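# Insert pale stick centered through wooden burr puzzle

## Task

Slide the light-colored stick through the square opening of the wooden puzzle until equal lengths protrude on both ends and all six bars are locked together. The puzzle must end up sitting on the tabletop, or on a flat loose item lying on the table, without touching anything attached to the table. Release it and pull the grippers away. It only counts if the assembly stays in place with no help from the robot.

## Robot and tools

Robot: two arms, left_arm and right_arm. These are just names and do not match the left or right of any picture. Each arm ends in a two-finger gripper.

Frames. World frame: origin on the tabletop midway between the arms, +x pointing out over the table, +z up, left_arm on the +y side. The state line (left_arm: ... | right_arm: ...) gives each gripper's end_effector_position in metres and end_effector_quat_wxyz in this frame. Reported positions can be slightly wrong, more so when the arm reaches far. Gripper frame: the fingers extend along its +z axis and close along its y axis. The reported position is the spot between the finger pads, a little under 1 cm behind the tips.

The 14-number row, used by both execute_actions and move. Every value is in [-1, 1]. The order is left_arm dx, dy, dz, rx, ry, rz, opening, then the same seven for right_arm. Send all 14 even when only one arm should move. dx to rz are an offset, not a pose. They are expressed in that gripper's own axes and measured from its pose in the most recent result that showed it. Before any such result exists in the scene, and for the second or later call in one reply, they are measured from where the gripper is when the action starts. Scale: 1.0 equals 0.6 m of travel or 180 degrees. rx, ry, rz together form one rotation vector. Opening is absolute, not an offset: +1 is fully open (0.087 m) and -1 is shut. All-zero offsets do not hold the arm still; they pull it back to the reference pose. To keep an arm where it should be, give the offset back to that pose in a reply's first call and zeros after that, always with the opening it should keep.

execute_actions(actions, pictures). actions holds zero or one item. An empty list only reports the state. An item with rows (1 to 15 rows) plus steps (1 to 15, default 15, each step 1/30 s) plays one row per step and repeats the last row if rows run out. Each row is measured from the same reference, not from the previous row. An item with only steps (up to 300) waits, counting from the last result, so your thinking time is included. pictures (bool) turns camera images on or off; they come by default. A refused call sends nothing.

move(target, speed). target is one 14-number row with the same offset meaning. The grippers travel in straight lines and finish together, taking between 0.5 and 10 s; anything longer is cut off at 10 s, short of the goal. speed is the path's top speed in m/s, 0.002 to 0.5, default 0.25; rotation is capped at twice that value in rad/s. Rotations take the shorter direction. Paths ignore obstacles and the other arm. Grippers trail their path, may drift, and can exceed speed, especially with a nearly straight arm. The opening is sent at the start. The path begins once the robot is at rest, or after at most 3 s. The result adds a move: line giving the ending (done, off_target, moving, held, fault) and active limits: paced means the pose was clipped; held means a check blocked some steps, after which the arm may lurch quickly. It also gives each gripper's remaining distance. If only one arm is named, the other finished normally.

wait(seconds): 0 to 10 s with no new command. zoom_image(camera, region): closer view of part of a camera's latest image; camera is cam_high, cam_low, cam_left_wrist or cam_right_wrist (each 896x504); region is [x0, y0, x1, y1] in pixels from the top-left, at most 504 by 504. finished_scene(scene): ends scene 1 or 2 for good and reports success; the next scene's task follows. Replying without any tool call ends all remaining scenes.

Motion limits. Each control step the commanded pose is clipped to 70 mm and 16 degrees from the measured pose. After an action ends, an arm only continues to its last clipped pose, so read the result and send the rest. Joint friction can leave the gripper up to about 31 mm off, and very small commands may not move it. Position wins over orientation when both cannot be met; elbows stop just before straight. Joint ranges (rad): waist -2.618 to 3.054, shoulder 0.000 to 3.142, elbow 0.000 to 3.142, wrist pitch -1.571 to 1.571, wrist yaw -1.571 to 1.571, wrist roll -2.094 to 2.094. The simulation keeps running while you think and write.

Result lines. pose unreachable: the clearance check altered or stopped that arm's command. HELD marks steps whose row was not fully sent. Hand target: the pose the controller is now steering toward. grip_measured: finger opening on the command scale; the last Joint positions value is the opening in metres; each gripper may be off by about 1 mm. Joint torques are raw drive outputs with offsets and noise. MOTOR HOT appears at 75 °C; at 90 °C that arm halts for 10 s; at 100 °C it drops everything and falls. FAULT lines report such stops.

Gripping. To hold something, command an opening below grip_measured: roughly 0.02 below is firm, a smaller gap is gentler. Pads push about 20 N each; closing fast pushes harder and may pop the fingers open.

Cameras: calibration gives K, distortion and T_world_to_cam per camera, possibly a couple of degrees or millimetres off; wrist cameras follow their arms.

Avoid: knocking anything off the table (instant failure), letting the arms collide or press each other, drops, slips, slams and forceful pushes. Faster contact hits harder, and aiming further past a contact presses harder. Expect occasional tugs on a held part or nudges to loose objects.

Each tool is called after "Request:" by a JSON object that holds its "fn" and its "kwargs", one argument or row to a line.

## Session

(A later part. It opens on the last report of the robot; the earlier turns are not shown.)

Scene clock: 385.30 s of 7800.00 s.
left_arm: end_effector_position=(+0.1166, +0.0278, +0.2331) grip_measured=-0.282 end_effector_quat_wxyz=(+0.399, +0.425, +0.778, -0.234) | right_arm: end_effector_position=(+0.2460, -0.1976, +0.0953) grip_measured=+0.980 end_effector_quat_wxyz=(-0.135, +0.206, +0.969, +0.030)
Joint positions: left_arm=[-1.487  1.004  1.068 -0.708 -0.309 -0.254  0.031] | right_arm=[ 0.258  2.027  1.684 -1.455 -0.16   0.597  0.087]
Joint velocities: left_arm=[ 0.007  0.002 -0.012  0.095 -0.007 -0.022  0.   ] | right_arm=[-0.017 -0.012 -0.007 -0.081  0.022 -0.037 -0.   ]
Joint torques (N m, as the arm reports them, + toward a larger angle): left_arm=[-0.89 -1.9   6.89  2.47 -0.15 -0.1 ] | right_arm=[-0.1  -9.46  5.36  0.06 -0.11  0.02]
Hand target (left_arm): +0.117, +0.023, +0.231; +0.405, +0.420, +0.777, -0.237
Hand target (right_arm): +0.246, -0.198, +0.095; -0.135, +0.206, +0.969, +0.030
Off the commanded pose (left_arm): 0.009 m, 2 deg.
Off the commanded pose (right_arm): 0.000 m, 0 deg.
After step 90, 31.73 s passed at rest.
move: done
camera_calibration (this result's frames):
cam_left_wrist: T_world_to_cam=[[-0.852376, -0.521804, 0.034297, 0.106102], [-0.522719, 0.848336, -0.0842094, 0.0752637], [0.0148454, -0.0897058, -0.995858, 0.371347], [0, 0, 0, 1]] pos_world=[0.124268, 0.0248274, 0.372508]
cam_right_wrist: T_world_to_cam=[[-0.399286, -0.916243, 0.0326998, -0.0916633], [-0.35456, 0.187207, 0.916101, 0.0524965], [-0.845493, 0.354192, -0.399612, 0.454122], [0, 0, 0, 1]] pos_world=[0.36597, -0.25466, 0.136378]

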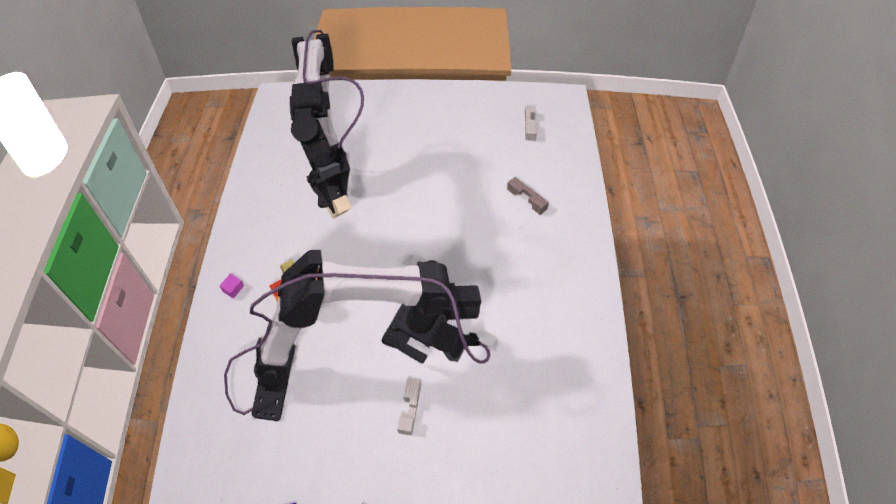

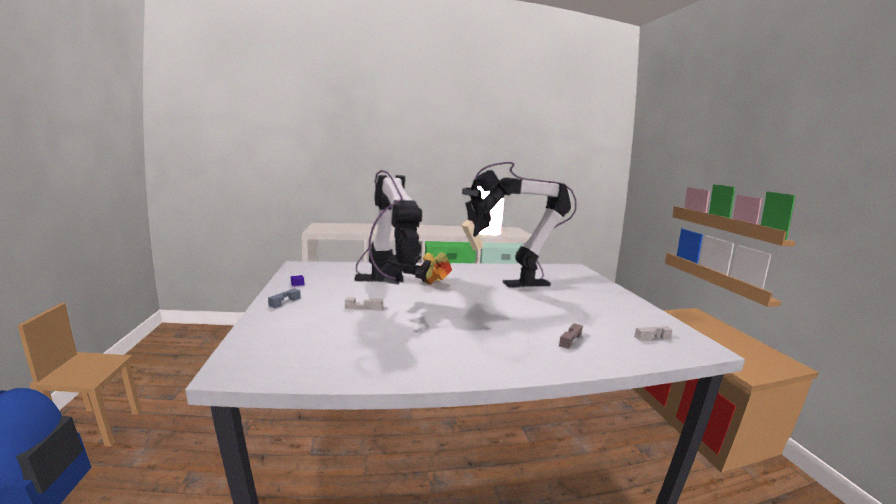

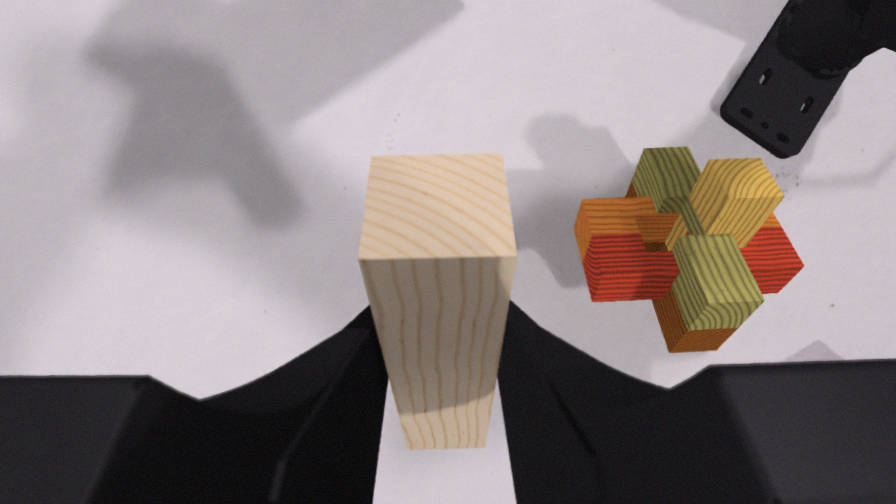

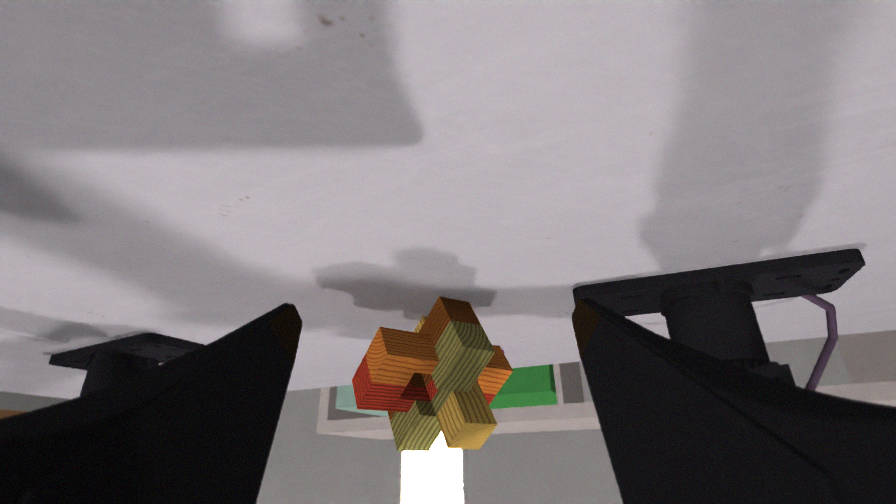

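Request:
{"fn": "move", "kwargs": {
  "target": [-0.0883,-0.2294,0.1998,-0.0092,-0.0068,0.0033,-0.33,0,0,0,0,0,0,1],
  "speed": 0.1
}}

Scene clock: 435.03 s of 7800.00 s.
left_arm: end_effector_position=(+0.0698, -0.1433, +0.1957) grip_measured=-0.282 end_effector_quat_wxyz=(+0.400, +0.435, +0.779, -0.208) | right_arm: end_effector_position=(+0.2460, -0.1976, +0.0953) grip_measured=+0.980 end_effector_quat_wxyz=(-0.135, +0.206, +0.969, +0.030)
Joint positions: left_arm=[-1.71   1.679  1.469 -0.537 -0.506 -0.391  0.031] | right_arm=[ 0.258  2.027  1.684 -1.455 -0.16   0.597  0.087]
Joint velocities: left_arm=[-0.007  0.002 -0.007  0.007 -0.022 -0.066 -0.   ] | right_arm=[ 0.017  0.017 -0.002  0.095  0.037 -0.051 -0.003]
Joint torques (N m, as the arm reports them, + toward a larger angle): left_arm=[-0.79 -8.59 10.79  2.16 -0.05 -0.15] | right_arm=[-0.08 -9.71  5.23  0.04 -0.11  0.06]
Hand target (left_arm): +0.068, -0.153, +0.210; +0.413, +0.421, +0.775, -0.226
Hand target (right_arm): +0.246, -0.198, +0.095; -0.135, +0.206, +0.969, +0.030
Off the commanded pose (left_arm): 0.019 m, 3 deg.
Off the commanded pose (right_arm): 0.000 m, 0 deg.
After step 90, 44.47 s passed at rest.
move: off_target (left_arm)
camera_calibration (this result's frames):
cam_left_wrist: T_world_to_cam=[[-0.848736, -0.528622, -0.0143356, -0.0134724], [-0.527169, 0.84792, -0.0559068, 0.187547], [0.041709, -0.0398929, -0.998333, 0.325177], [0, 0, 0, 1]] pos_world=[0.0738714, -0.153174, 0.334927]
cam_right_wrist: T_world_to_cam=[[-0.399286, -0.916243, 0.0326998, -0.0916633], [-0.35456, 0.187207, 0.916101, 0.0524965], [-0.845493, 0.354192, -0.399612, 0.454122], [0, 0, 0, 1]] pos_world=[0.36597, -0.25466, 0.136378]

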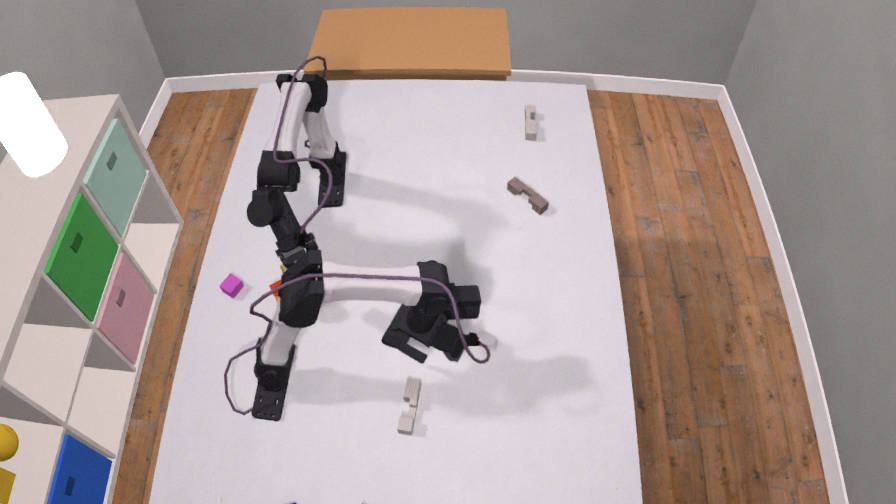

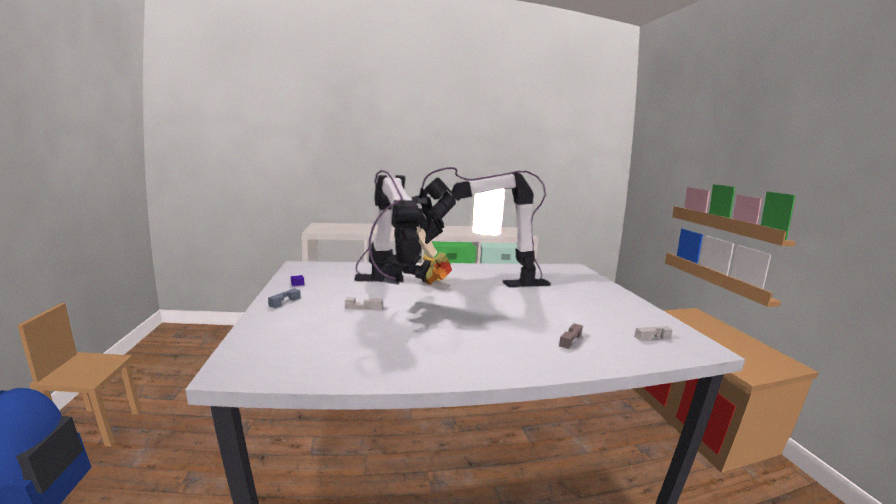

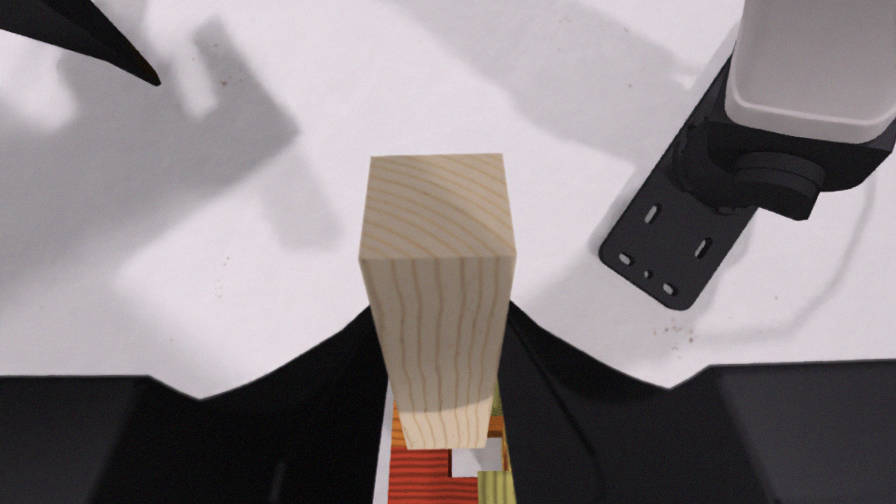

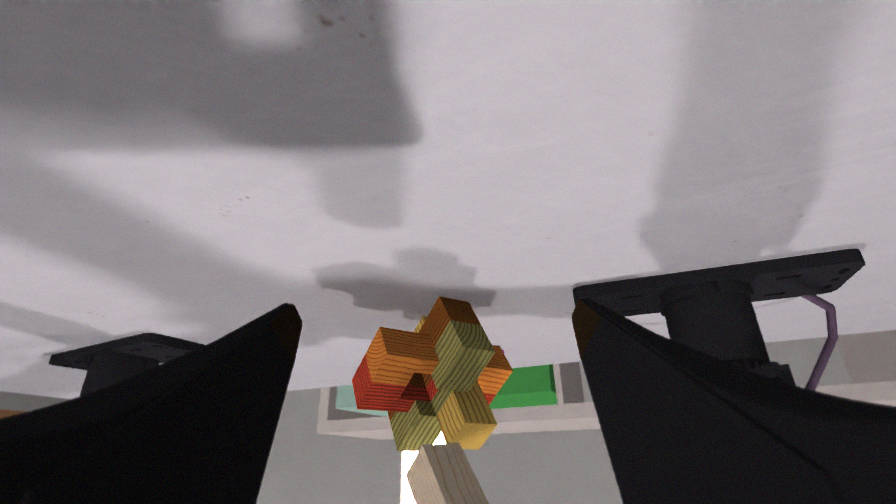

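Request:
{"fn": "zoom_image", "kwargs": {
  "camera": "cam_left_wrist",
  "region": [360, 374, 540, 504]
}}

Request:
{"fn": "zoom_image", "kwargs": {
  "camera": "cam_right_wrist",
  "region": [330, 290, 544, 504]
}}

Region (360, 374, 540, 504) of cam_left_wrist's 896x504 image, scaled by 2.800, with more detail than that image has.

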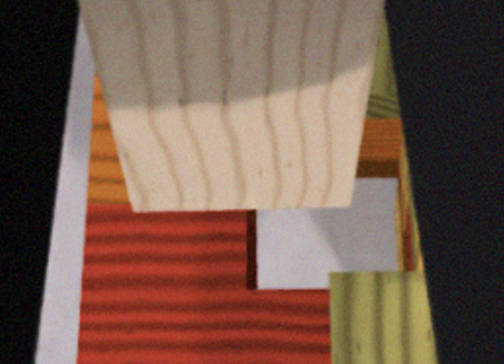

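Region (330, 290, 544, 504) of cam_right_wrist's 896x504 image, scaled by 2.355, with more detail than that image has.

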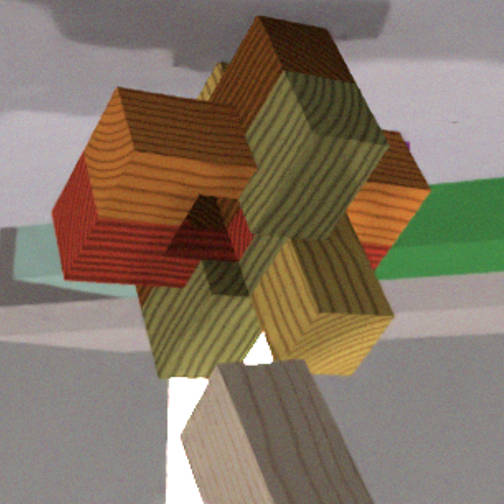

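Request:
{"fn": "move", "kwargs": {
  "target": [-0.01,-0.03,0,0.005,-0.022,-0.008,-0.33,0,0,0,0,0,0,1],
  "speed": 0.04
}}

Scene clock: 467.97 s of 7800.00 s.
left_arm: end_effector_position=(+0.0578, -0.1545, +0.2060) grip_measured=-0.282 end_effector_quat_wxyz=(+0.415, +0.427, +0.769, -0.233) | right_arm: end_effector_position=(+0.2460, -0.1976, +0.0953) grip_measured=+0.980 end_effector_quat_wxyz=(-0.135, +0.206, +0.969, +0.030)
Joint positions: left_arm=[-1.744  1.679  1.469 -0.477 -0.532 -0.399  0.031] | right_arm=[ 0.258  2.027  1.684 -1.455 -0.16   0.597  0.087]
Joint velocities: left_arm=[-0.012 -0.007  0.002 -0.007  0.007  0.007 -0.001] | right_arm=[-0.012 -0.022 -0.017 -0.066 -0.007  0.007  0.   ]
Joint torques (N m, as the arm reports them, + toward a larger angle): left_arm=[-1.08 -8.88  6.43  2.3  -0.06 -0.17] | right_arm=[ 0.14 -9.43  5.22  0.07 -0.12  0.05]
Hand target (left_arm): +0.056, -0.156, +0.200; +0.420, +0.422, +0.769, -0.234
Hand target (right_arm): +0.246, -0.198, +0.095; -0.135, +0.206, +0.969, +0.030
Off the commanded pose (left_arm): 0.006 m, 1 deg.
Off the commanded pose (right_arm): 0.000 m, 0 deg.
After step 90, 28.67 s passed at rest.
move: done
camera_calibration (this result's frames):
cam_left_wrist: T_world_to_cam=[[-0.853444, -0.52101, 0.0134522, -0.0336771], [-0.518956, 0.847128, -0.114275, 0.202723], [0.0481425, -0.104508, -0.993358, 0.324162], [0, 0, 0, 1]] pos_world=[0.0608565, -0.155401, 0.345628]
cam_right_wrist: T_world_to_cam=[[-0.399286, -0.916243, 0.0326998, -0.0916633], [-0.35456, 0.187207, 0.916101, 0.0524965], [-0.845493, 0.354192, -0.399612, 0.454122], [0, 0, 0, 1]] pos_world=[0.36597, -0.25466, 0.136378]

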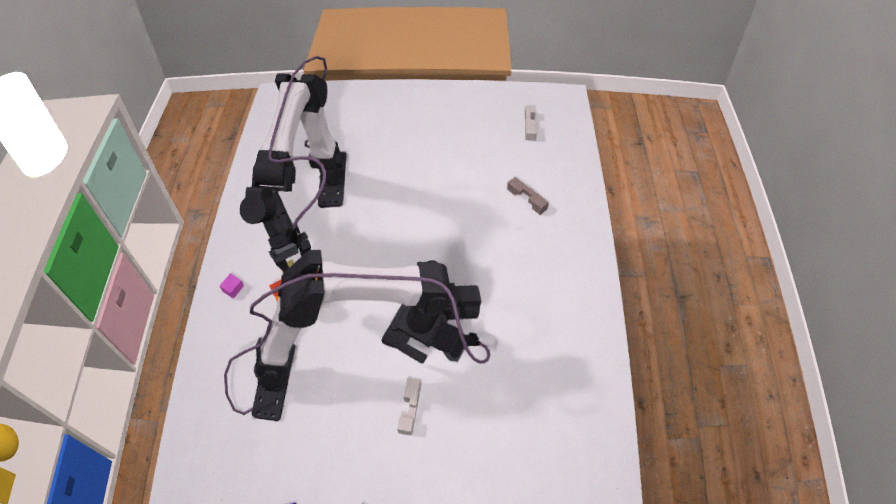

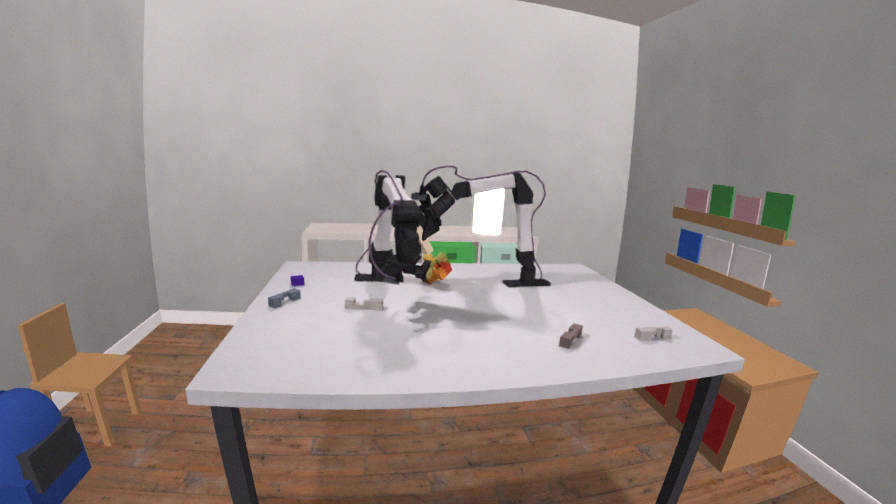

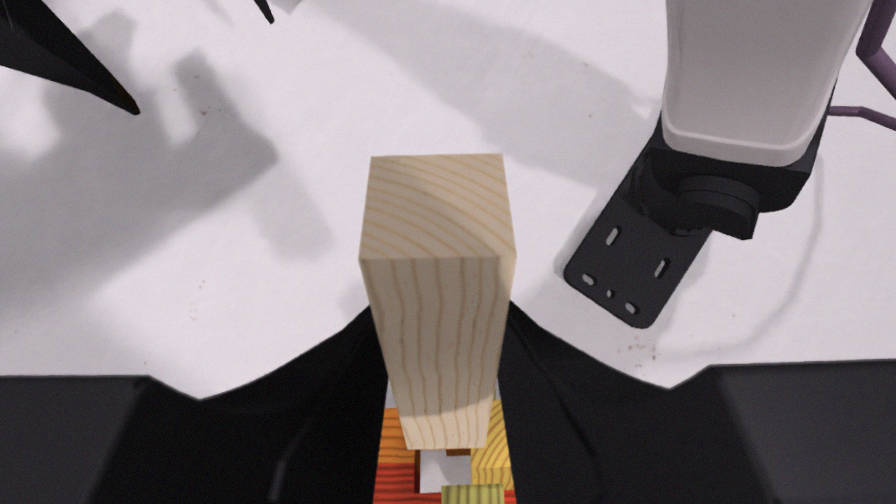

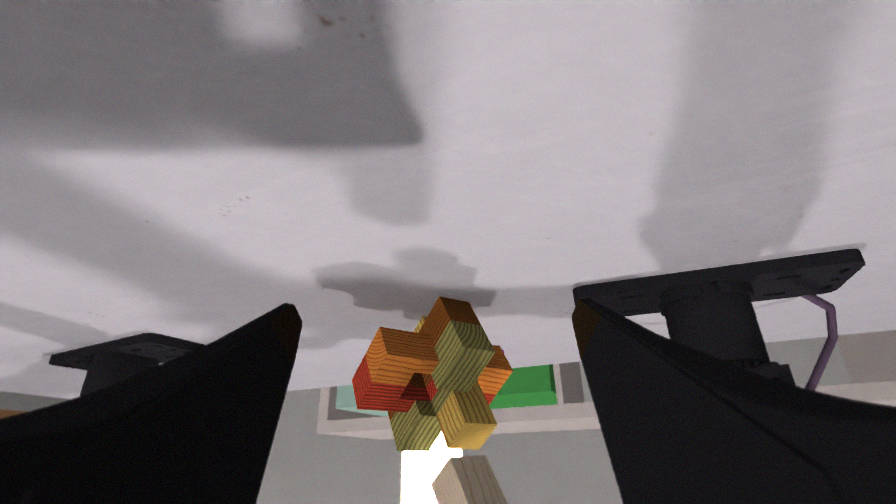

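Request:
{"fn": "zoom_image", "kwargs": {
  "camera": "cam_left_wrist",
  "region": [360, 384, 530, 504]
}}

Region (360, 384, 530, 504) of cam_left_wrist's 896x504 image, scaled by 2.965, with more detail than that image has; it fills the top 356 rows of this view, and the rest is white.

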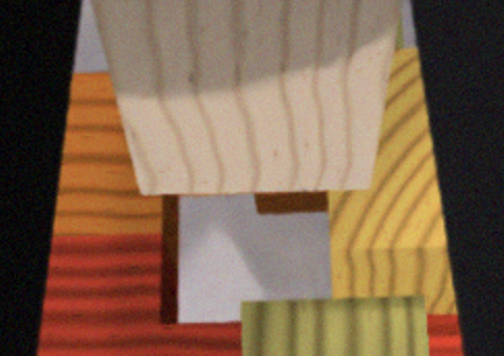

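Request:
{"fn": "move", "kwargs": {
  "target": [0.033,0.016,0.003,0,0,-0.012,-0.33,0,0,0,0,0,0,1],
  "speed": 0.03
}}

Scene clock: 512.27 s of 7800.00 s.
left_arm: end_effector_position=(+0.0586, -0.1393, +0.1815) grip_measured=-0.282 end_effector_quat_wxyz=(+0.406, +0.426, +0.777, -0.222) | right_arm: end_effector_position=(+0.2460, -0.1976, +0.0953) grip_measured=+0.980 end_effector_quat_wxyz=(-0.135, +0.206, +0.969, +0.030)
Joint positions: left_arm=[-1.744  1.645  1.358 -0.437 -0.532 -0.42   0.031] | right_arm=[ 0.258  2.027  1.684 -1.455 -0.16   0.597  0.087]
Joint velocities: left_arm=[-0.012  0.017  0.007  0.037 -0.051 -0.051  0.   ] | right_arm=[ 0.002  0.007 -0.002 -0.007 -0.007  0.051  0.   ]
Joint torques (N m, as the arm reports them, + toward a larger angle): left_arm=[  0.61 -10.26   7.24   2.32   0.05  -0.04] | right_arm=[ 0.04 -9.54  5.19  0.14 -0.09  0.09]
Hand target (left_arm): +0.061, -0.141, +0.189; +0.411, +0.412, +0.777, -0.240
Hand target (right_arm): +0.246, -0.198, +0.095; -0.135, +0.206, +0.969, +0.030
Off the commanded pose (left_arm): 0.008 m, 3 deg.
Off the commanded pose (right_arm): 0.000 m, 0 deg.
After step 90, 40.30 s passed at rest.
move: off_target (left_arm)
camera_calibration (this result's frames):
cam_left_wrist: T_world_to_cam=[[-0.846922, -0.531649, 0.0085757, -0.0257231], [-0.530379, 0.843536, -0.0845264, 0.182177], [0.0377044, -0.0761356, -0.996384, 0.306491], [0, 0, 0, 1]] pos_world=[0.0632812, -0.144013, 0.321002]
cam_right_wrist: T_world_to_cam=[[-0.399286, -0.916243, 0.0326998, -0.0916633], [-0.35456, 0.187207, 0.916101, 0.0524965], [-0.845493, 0.354192, -0.399612, 0.454122], [0, 0, 0, 1]] pos_world=[0.36597, -0.25466, 0.136378]

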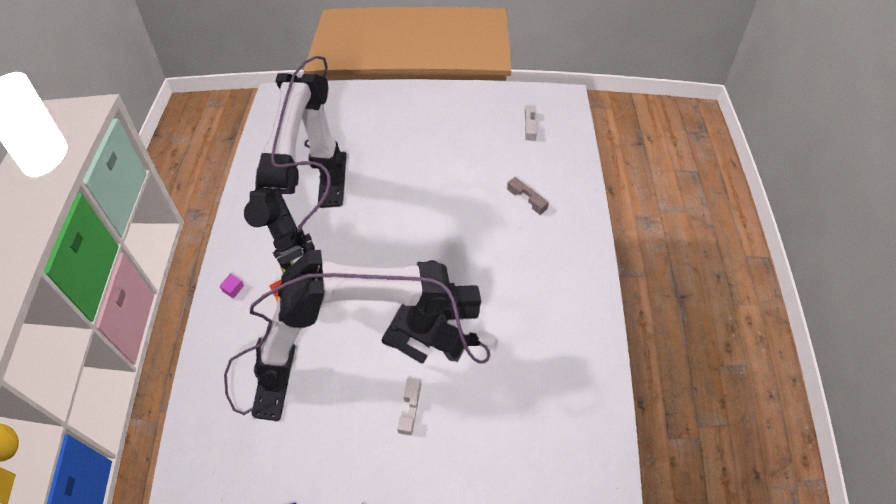

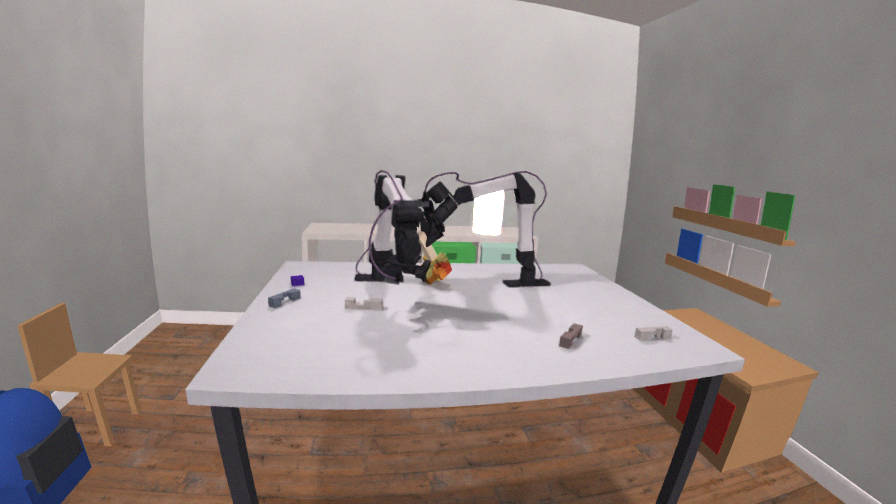

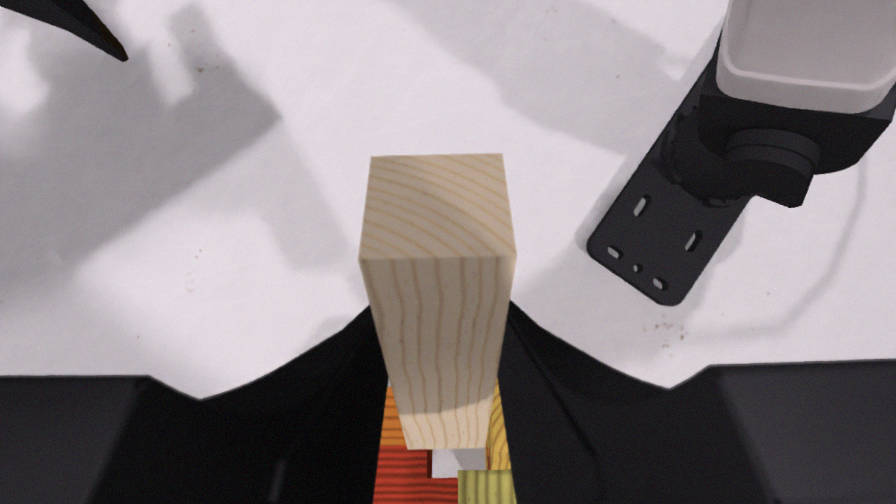

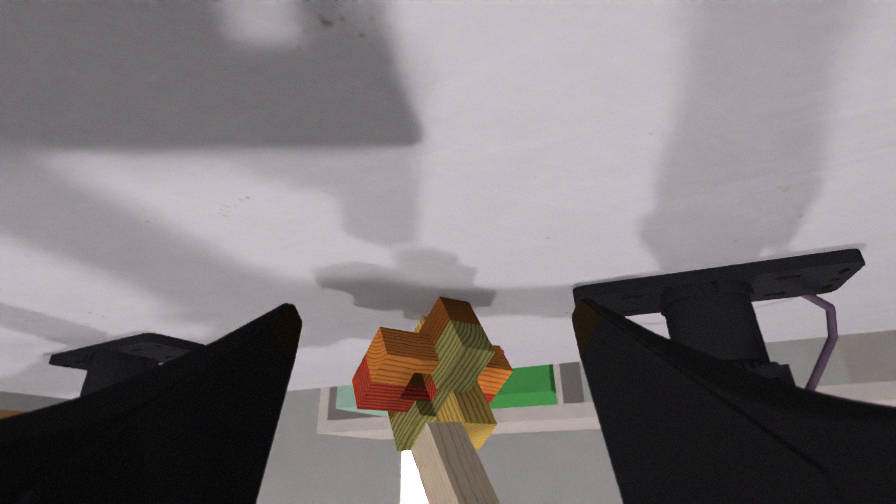

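Request:
{"fn": "zoom_image", "kwargs": {
  "camera": "cam_left_wrist",
  "region": [360, 384, 530, 504]
}}

Request:
{"fn": "zoom_image", "kwargs": {
  "camera": "cam_right_wrist",
  "region": [350, 334, 520, 504]
}}

Region (360, 384, 530, 504) of cam_left_wrist's 896x504 image, scaled by 2.965, with more detail than that image has; it fills the top 356 rows of this view, and the rest is white.

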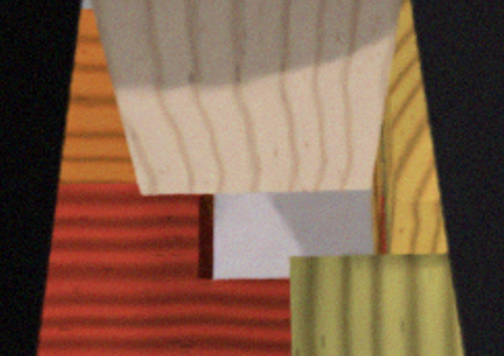

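Region (350, 334, 520, 504) of cam_right_wrist's 896x504 image, scaled by 2.965, with more detail than that image has.

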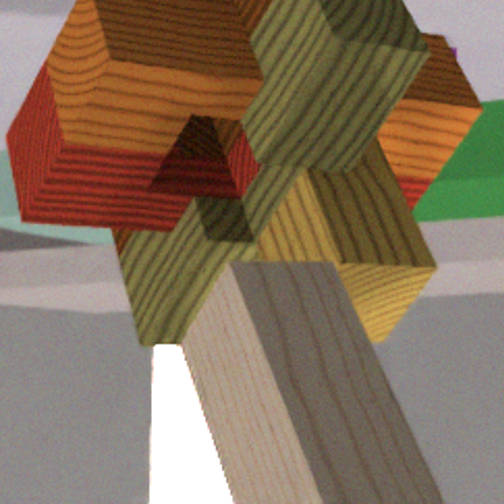

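Request:
{"fn": "move", "kwargs": {
  "target": [-0.01,0,-0.003,0,-0.009,-0.0153,-0.33,0,0,0,0,0,0,1],
  "speed": 0.02
}}

Request:
{"fn": "zoom_image", "kwargs": {
  "camera": "cam_left_wrist",
  "region": [360, 384, 530, 504]
}}

Scene clock: 537.67 s of 7800.00 s.
left_arm: end_effector_position=(+0.0577, -0.1406, +0.1822) grip_measured=-0.282 end_effector_quat_wxyz=(+0.405, +0.416, +0.781, -0.229) | right_arm: end_effector_position=(+0.2460, -0.1976, +0.0953) grip_measured=+0.980 end_effector_quat_wxyz=(-0.135, +0.206, +0.969, +0.030)
Joint positions: left_arm=[-1.744  1.645  1.358 -0.433 -0.532 -0.443  0.031] | right_arm=[ 0.258  2.027  1.684 -1.455 -0.16   0.597  0.087]
Joint velocities: left_arm=[ 0.007  0.007 -0.002 -0.081  0.051 -0.022  0.   ] | right_arm=[-0.002 -0.007 -0.017  0.081  0.007  0.022  0.001]
Joint torques (N m, as the arm reports them, + toward a larger angle): left_arm=[-0.15 -9.89  7.49  2.15 -0.11 -0.06] | right_arm=[-0.02 -9.67  5.17  0.05 -0.07  0.07]
Hand target (left_arm): +0.060, -0.141, +0.188; +0.412, +0.404, +0.781, -0.238
Hand target (right_arm): +0.246, -0.198, +0.095; -0.135, +0.206, +0.969, +0.030
Off the commanded pose (left_arm): 0.006 m, 2 deg.
Off the commanded pose (right_arm): 0.000 m, 0 deg.
After step 90, 20.90 s passed at rest.
move: done
camera_calibration (this result's frames):
cam_left_wrist: T_world_to_cam=[[-0.839605, -0.542357, 0.0302077, -0.0330641], [-0.54273, 0.835274, -0.0880958, 0.18311], [0.0225477, -0.0903602, -0.995654, 0.305859], [0, 0, 0, 1]] pos_world=[0.0647221, -0.143242, 0.321659]
cam_right_wrist: T_world_to_cam=[[-0.399286, -0.916243, 0.0326998, -0.0916633], [-0.35456, 0.187207, 0.916101, 0.0524965], [-0.845493, 0.354192, -0.399612, 0.454122], [0, 0, 0, 1]] pos_world=[0.36597, -0.25466, 0.136378]

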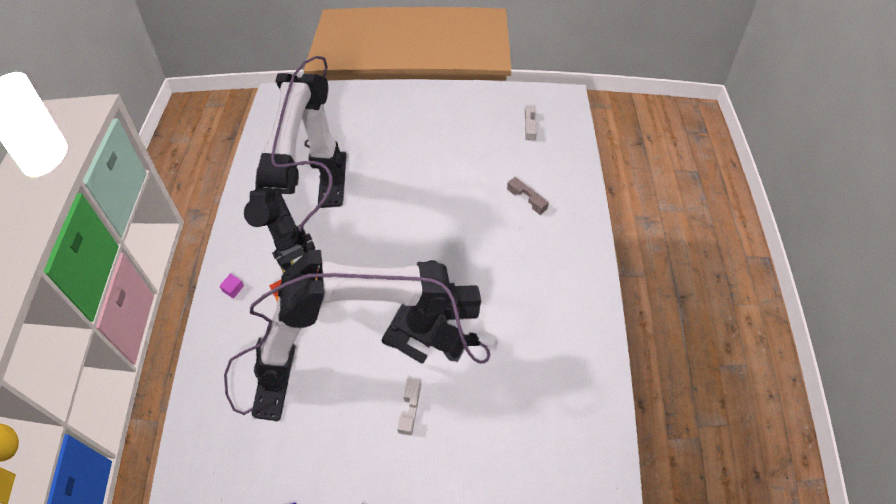

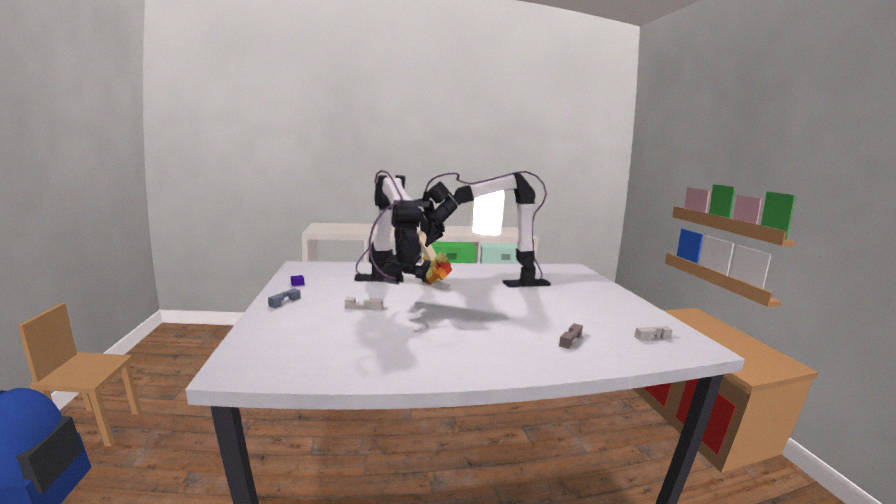

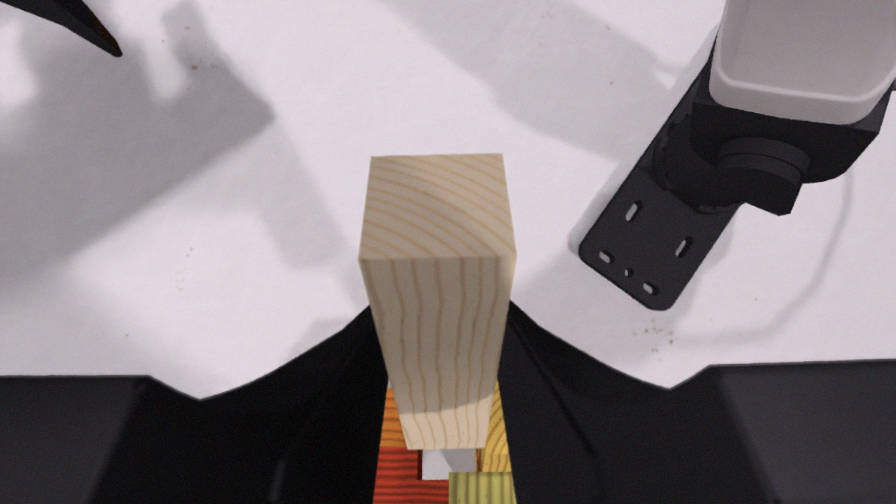

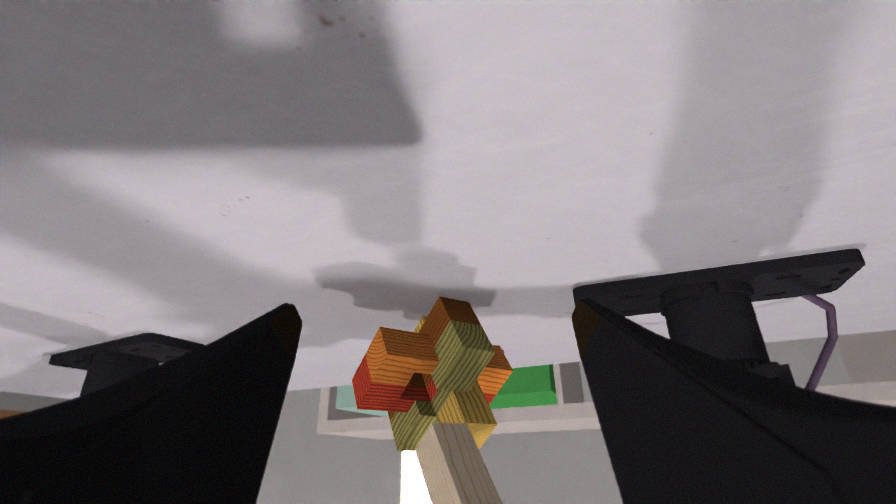

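Region (360, 384, 530, 504) of cam_left_wrist's 896x504 image, scaled by 2.965, with more detail than that image has; it fills the top 356 rows of this view, and the rest is white.

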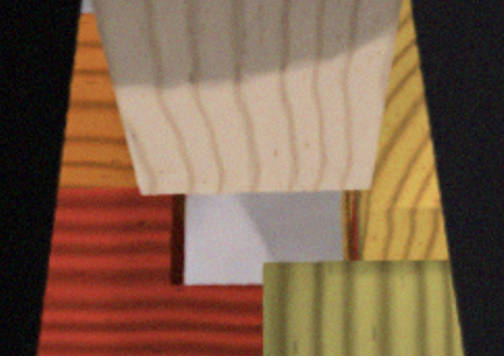

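Request:
{"fn": "move", "kwargs": {
  "target": [0.0188,-0.0007,-0.0098,0,-0.0134,-0.0105,-0.33,0,0,0,0,0,0,1],
  "speed": 0.015
}}

Request:
{"fn": "zoom_image", "kwargs": {
  "camera": "cam_left_wrist",
  "region": [360, 384, 530, 504]
}}

Scene clock: 594.83 s of 7800.00 s.
left_arm: end_effector_position=(+0.0527, -0.1305, +0.1685) grip_measured=-0.282 end_effector_quat_wxyz=(+0.407, +0.411, +0.783, -0.229) | right_arm: end_effector_position=(+0.2460, -0.1976, +0.0953) grip_measured=+0.980 end_effector_quat_wxyz=(-0.135, +0.206, +0.969, +0.030)
Joint positions: left_arm=[-1.765  1.614  1.27  -0.382 -0.557 -0.468  0.031] | right_arm=[ 0.258  2.027  1.684 -1.455 -0.16   0.597  0.087]
Joint velocities: left_arm=[-0.007 -0.012  0.002  0.066 -0.037  0.007 -0.001] | right_arm=[ 0.002  0.007  0.002  0.007 -0.007 -0.007  0.   ]
Joint torques (N m, as the arm reports them, + toward a larger angle): left_arm=[ -1.12 -10.13   7.21   2.22  -0.14  -0.04] | right_arm=[ 0.05 -9.57  5.26  0.04 -0.1   0.07]
Hand target (left_arm): +0.051, -0.131, +0.176; +0.416, +0.399, +0.780, -0.244
Hand target (right_arm): +0.246, -0.198, +0.095; -0.135, +0.206, +0.969, +0.030
Off the commanded pose (left_arm): 0.008 m, 3 deg.
Off the commanded pose (right_arm): 0.000 m, 0 deg.
After step 90, 52.17 s passed at rest.
move: off_target (left_arm)
camera_calibration (this result's frames):
cam_left_wrist: T_world_to_cam=[[-0.833505, -0.551481, 0.0337309, -0.0334394], [-0.552016, 0.828615, -0.0931415, 0.171181], [0.0234159, -0.0962539, -0.995081, 0.292389], [0, 0, 0, 1]] pos_world=[0.0597761, -0.132141, 0.308023]
cam_right_wrist: T_world_to_cam=[[-0.399286, -0.916243, 0.0326998, -0.0916633], [-0.35456, 0.187207, 0.916101, 0.0524965], [-0.845493, 0.354192, -0.399612, 0.454122], [0, 0, 0, 1]] pos_world=[0.36597, -0.25466, 0.136378]

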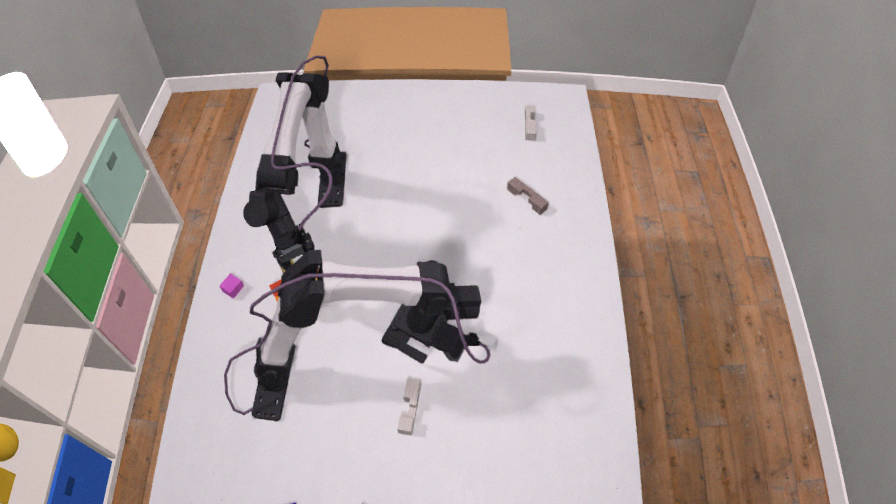

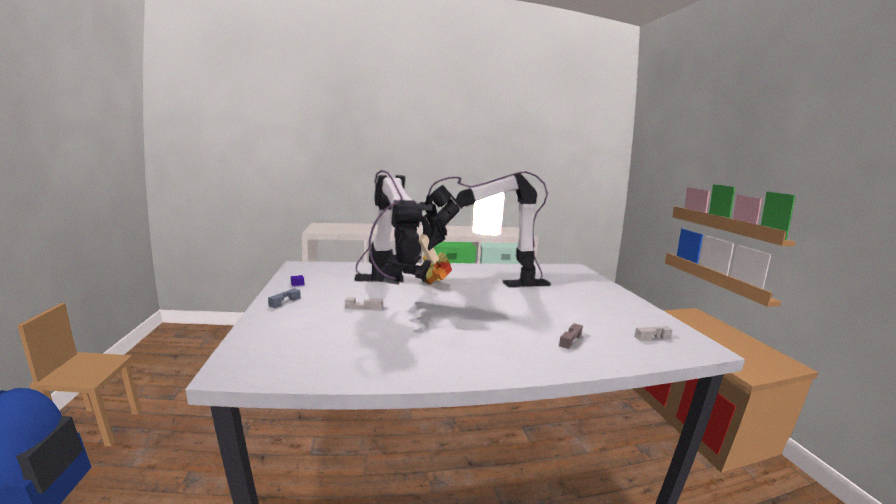

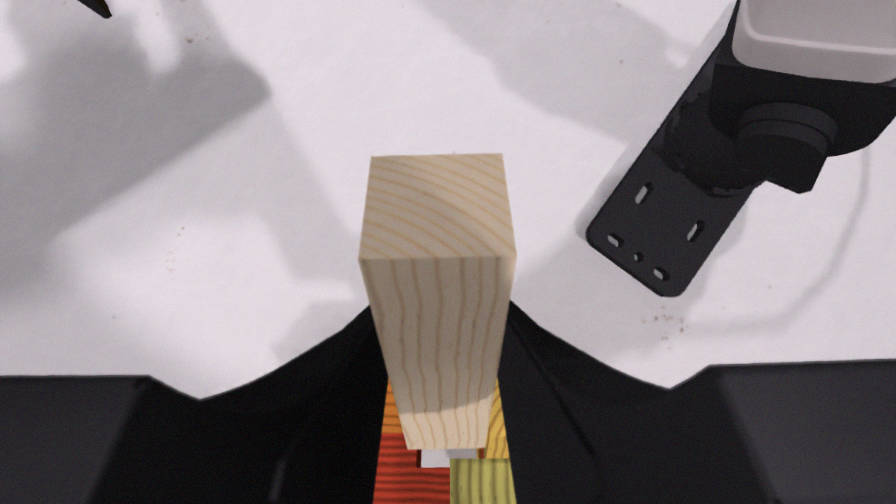

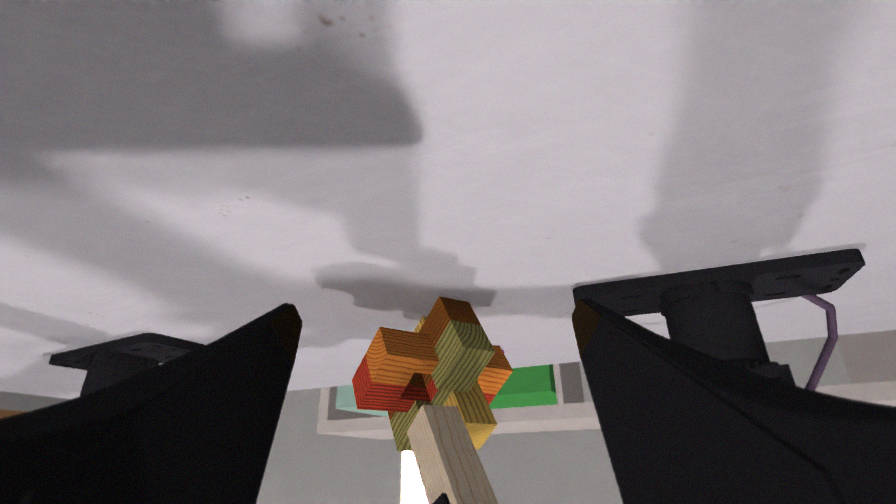

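Region (360, 384, 530, 504) of cam_left_wrist's 896x504 image, scaled by 2.965, with more detail than that image has; it fills the top 356 rows of this view, and the rest is white.

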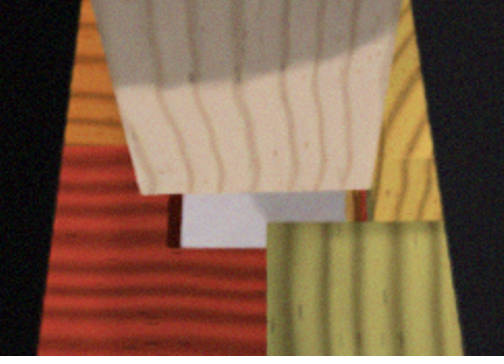

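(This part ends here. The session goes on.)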